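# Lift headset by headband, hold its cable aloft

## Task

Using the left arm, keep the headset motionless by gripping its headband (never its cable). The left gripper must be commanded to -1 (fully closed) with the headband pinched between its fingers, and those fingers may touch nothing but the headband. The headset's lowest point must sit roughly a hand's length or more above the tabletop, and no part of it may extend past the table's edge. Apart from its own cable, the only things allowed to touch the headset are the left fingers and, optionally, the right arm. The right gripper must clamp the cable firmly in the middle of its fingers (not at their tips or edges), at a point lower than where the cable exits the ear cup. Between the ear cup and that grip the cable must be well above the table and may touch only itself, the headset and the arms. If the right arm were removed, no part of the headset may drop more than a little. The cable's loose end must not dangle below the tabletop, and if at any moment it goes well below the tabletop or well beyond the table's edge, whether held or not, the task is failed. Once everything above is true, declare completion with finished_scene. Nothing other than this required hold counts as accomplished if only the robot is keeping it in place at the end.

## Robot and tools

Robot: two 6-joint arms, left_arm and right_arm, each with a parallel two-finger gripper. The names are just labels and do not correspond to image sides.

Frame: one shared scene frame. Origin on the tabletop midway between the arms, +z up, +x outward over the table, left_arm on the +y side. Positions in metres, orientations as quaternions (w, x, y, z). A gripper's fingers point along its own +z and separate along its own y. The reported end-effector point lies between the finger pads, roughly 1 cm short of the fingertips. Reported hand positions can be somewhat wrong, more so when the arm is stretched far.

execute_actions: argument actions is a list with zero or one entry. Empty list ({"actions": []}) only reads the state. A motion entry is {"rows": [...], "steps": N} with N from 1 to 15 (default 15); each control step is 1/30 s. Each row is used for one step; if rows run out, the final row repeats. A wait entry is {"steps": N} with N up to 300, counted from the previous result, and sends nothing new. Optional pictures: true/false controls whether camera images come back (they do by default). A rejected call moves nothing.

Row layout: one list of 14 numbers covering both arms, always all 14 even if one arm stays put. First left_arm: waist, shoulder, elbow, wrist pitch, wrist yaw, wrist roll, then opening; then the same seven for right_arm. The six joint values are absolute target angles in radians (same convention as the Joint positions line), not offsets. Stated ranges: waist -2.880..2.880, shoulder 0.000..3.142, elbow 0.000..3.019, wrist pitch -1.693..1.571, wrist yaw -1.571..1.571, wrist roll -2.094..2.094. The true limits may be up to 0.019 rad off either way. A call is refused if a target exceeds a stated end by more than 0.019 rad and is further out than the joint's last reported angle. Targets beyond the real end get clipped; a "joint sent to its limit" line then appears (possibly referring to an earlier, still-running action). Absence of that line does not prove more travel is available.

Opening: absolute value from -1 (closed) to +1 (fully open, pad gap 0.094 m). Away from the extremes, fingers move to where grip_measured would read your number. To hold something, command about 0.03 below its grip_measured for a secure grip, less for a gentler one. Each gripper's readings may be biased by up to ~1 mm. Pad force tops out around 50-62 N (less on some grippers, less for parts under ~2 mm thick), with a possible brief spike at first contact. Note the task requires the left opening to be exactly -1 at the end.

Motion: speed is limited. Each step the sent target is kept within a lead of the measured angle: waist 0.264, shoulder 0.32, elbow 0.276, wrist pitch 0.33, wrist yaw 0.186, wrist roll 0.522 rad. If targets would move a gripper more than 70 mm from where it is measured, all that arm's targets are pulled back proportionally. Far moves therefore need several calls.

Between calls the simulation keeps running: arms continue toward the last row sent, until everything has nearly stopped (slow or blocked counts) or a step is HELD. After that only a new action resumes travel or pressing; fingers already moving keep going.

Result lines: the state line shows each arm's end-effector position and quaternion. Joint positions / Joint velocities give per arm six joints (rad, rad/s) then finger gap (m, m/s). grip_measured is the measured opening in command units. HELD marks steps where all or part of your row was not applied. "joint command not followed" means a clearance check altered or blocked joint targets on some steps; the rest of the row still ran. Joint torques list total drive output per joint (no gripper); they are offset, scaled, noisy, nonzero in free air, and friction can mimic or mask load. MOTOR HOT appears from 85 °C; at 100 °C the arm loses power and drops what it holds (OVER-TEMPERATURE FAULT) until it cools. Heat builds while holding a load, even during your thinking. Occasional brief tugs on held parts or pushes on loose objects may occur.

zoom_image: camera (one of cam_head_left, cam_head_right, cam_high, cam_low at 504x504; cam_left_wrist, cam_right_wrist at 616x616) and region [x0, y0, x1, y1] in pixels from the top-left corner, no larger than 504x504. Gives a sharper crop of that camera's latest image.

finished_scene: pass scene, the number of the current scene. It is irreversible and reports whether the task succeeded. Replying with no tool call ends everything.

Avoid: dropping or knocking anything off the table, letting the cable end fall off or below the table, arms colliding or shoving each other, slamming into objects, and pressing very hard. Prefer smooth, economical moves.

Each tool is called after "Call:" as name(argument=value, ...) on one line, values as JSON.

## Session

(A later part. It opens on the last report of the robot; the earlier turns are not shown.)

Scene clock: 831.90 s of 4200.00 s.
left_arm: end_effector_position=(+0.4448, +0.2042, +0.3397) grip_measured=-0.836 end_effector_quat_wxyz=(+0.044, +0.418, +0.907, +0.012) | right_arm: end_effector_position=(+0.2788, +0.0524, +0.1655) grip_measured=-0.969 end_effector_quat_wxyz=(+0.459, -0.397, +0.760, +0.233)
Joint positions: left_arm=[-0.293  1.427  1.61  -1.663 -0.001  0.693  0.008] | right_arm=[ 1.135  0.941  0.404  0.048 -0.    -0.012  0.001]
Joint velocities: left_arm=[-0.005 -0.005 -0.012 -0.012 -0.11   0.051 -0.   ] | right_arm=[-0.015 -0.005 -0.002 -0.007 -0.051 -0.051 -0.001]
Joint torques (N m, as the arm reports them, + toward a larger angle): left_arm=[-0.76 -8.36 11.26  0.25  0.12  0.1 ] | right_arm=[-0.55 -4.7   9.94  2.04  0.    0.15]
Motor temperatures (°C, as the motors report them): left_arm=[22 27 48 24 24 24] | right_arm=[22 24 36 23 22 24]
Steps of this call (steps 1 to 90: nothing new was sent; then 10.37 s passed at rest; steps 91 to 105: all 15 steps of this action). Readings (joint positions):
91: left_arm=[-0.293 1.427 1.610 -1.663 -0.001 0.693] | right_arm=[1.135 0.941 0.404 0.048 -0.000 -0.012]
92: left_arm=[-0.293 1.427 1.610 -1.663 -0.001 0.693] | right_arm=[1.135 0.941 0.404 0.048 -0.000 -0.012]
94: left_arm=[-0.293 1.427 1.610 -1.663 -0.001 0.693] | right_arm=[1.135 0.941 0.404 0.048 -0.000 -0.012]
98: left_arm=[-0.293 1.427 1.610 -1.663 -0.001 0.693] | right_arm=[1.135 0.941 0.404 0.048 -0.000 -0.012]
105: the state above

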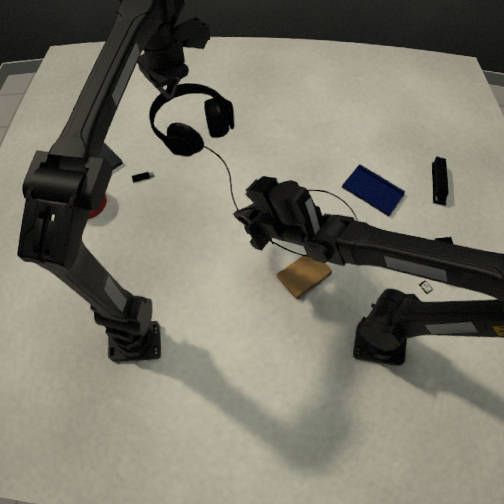

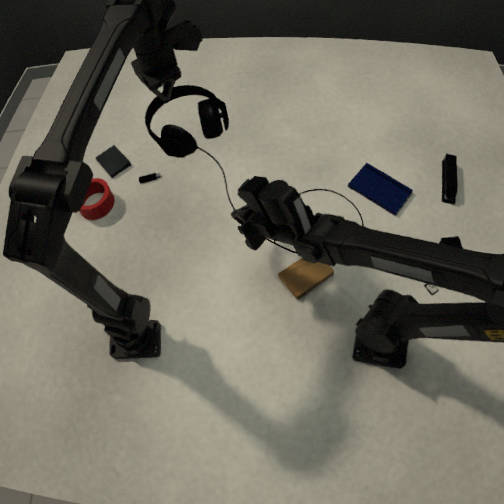

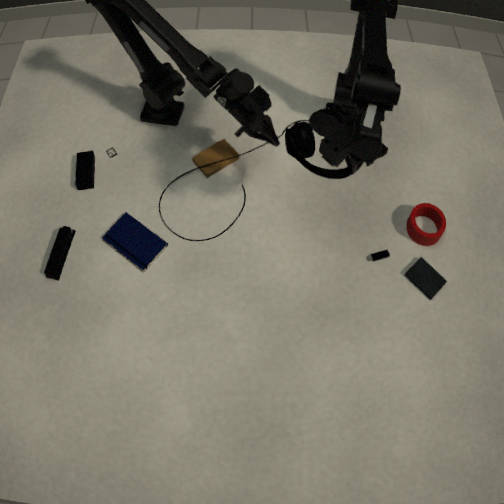

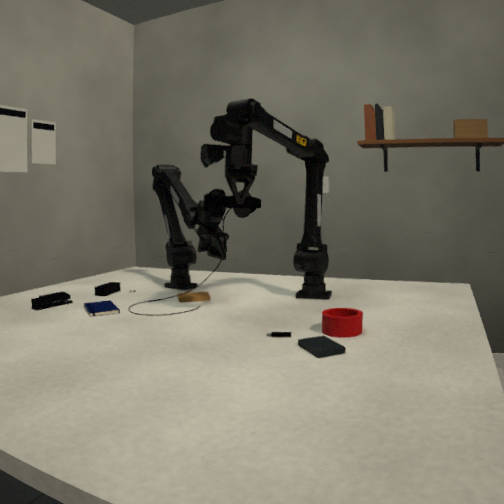

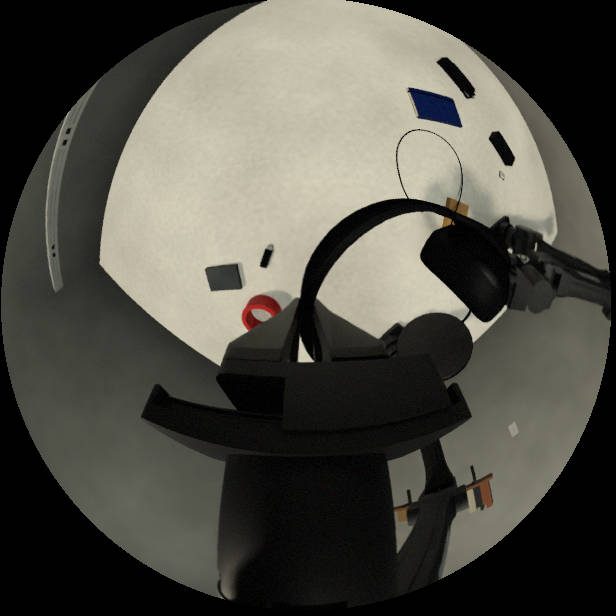

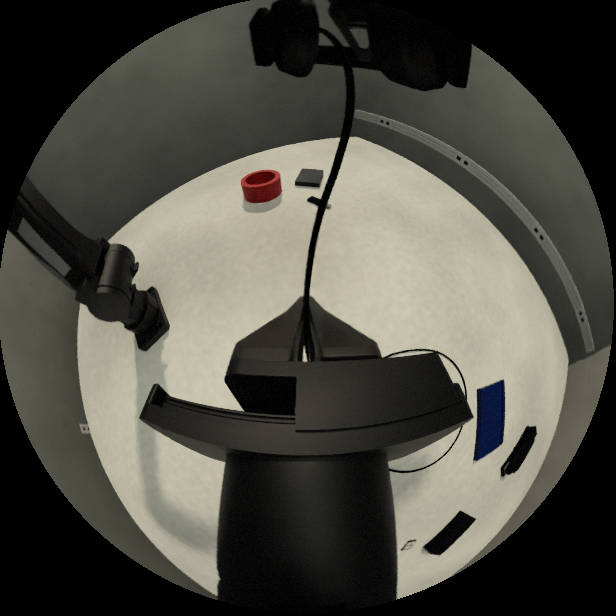

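Call:
execute_actions(actions=[{"steps": 30}], pictures=false)

Call:
zoom_image(camera="cam_high", region=[235, 100, 305, 170])

Call:
zoom_image(camera="cam_right_wrist", region=[250, 250, 370, 370])

Call:
zoom_image(camera="cam_head_right", region=[205, 175, 285, 255])

Scene clock: 838.23 s of 4200.00 s.
left_arm: end_effector_position=(+0.4448, +0.2042, +0.3397) grip_measured=-0.836 end_effector_quat_wxyz=(+0.044, +0.418, +0.907, +0.012) | right_arm: end_effector_position=(+0.2788, +0.0524, +0.1655) grip_measured=-0.969 end_effector_quat_wxyz=(+0.459, -0.397, +0.760, +0.233)
Joint positions: left_arm=[-0.293  1.427  1.61  -1.663 -0.001  0.693  0.008] | right_arm=[ 1.135  0.941  0.404  0.048 -0.    -0.012  0.001]
Joint velocities: left_arm=[-0.005 -0.015 -0.012 -0.012 -0.051 -0.007 -0.   ] | right_arm=[-0.015  0.005 -0.012 -0.012  0.007 -0.051 -0.   ]
Joint torques (N m, as the arm reports them, + toward a larger angle): left_arm=[-0.71 -8.24 11.23  0.25  0.12  0.1 ] | right_arm=[-0.81 -4.89  9.89  2.13  0.    0.13]
Motor temperatures (°C, as the motors report them): left_arm=[22 27 48 24 24 24] | right_arm=[22 24 36 23 22 24]
Steps of this call (steps 1 to 15: the robot went on to your last target; steps 16 to 90: nothing new was sent; then 3.33 s passed at rest). Readings (joint positions):
1: left_arm=[-0.293 1.427 1.610 -1.663 -0.001 0.693] | right_arm=[1.135 0.941 0.404 0.048 -0.000 -0.012]
2: left_arm=[-0.293 1.427 1.610 -1.663 -0.001 0.693] | right_arm=[1.135 0.941 0.404 0.048 -0.000 -0.012]
4: left_arm=[-0.293 1.427 1.610 -1.663 -0.001 0.693] | right_arm=[1.135 0.941 0.404 0.048 -0.000 -0.012]
8: left_arm=[-0.293 1.427 1.610 -1.663 -0.001 0.693] | right_arm=[1.135 0.941 0.404 0.048 -0.000 -0.012]
90: the state above
All arms were judged still, so your last target was given up. Only a new action makes them travel on or press farther. Fingers that are still opening or closing keep moving.

Region (235, 100, 305, 170) of cam_high's 504x504 image, scaled by 7.200, with more detail than that image has.

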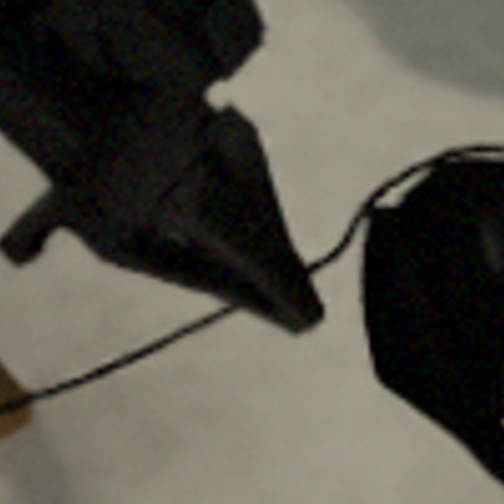

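Region (250, 250, 370, 370) of cam_right_wrist's 616x616 image, scaled by 4.200, with more detail than that image has.

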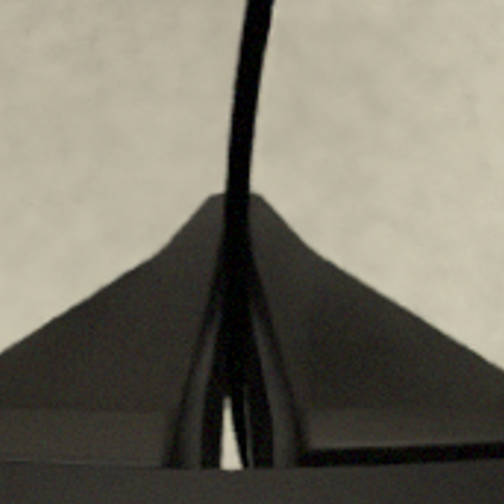

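Region (205, 175, 285, 255) of cam_head_right's 504x504 image, scaled by 6.300, with more detail than that image has.

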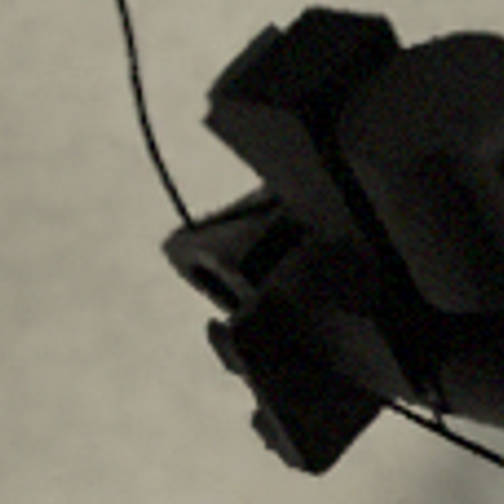

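Call:
finished_scene(scene=1)

The scene is finished: the task was done.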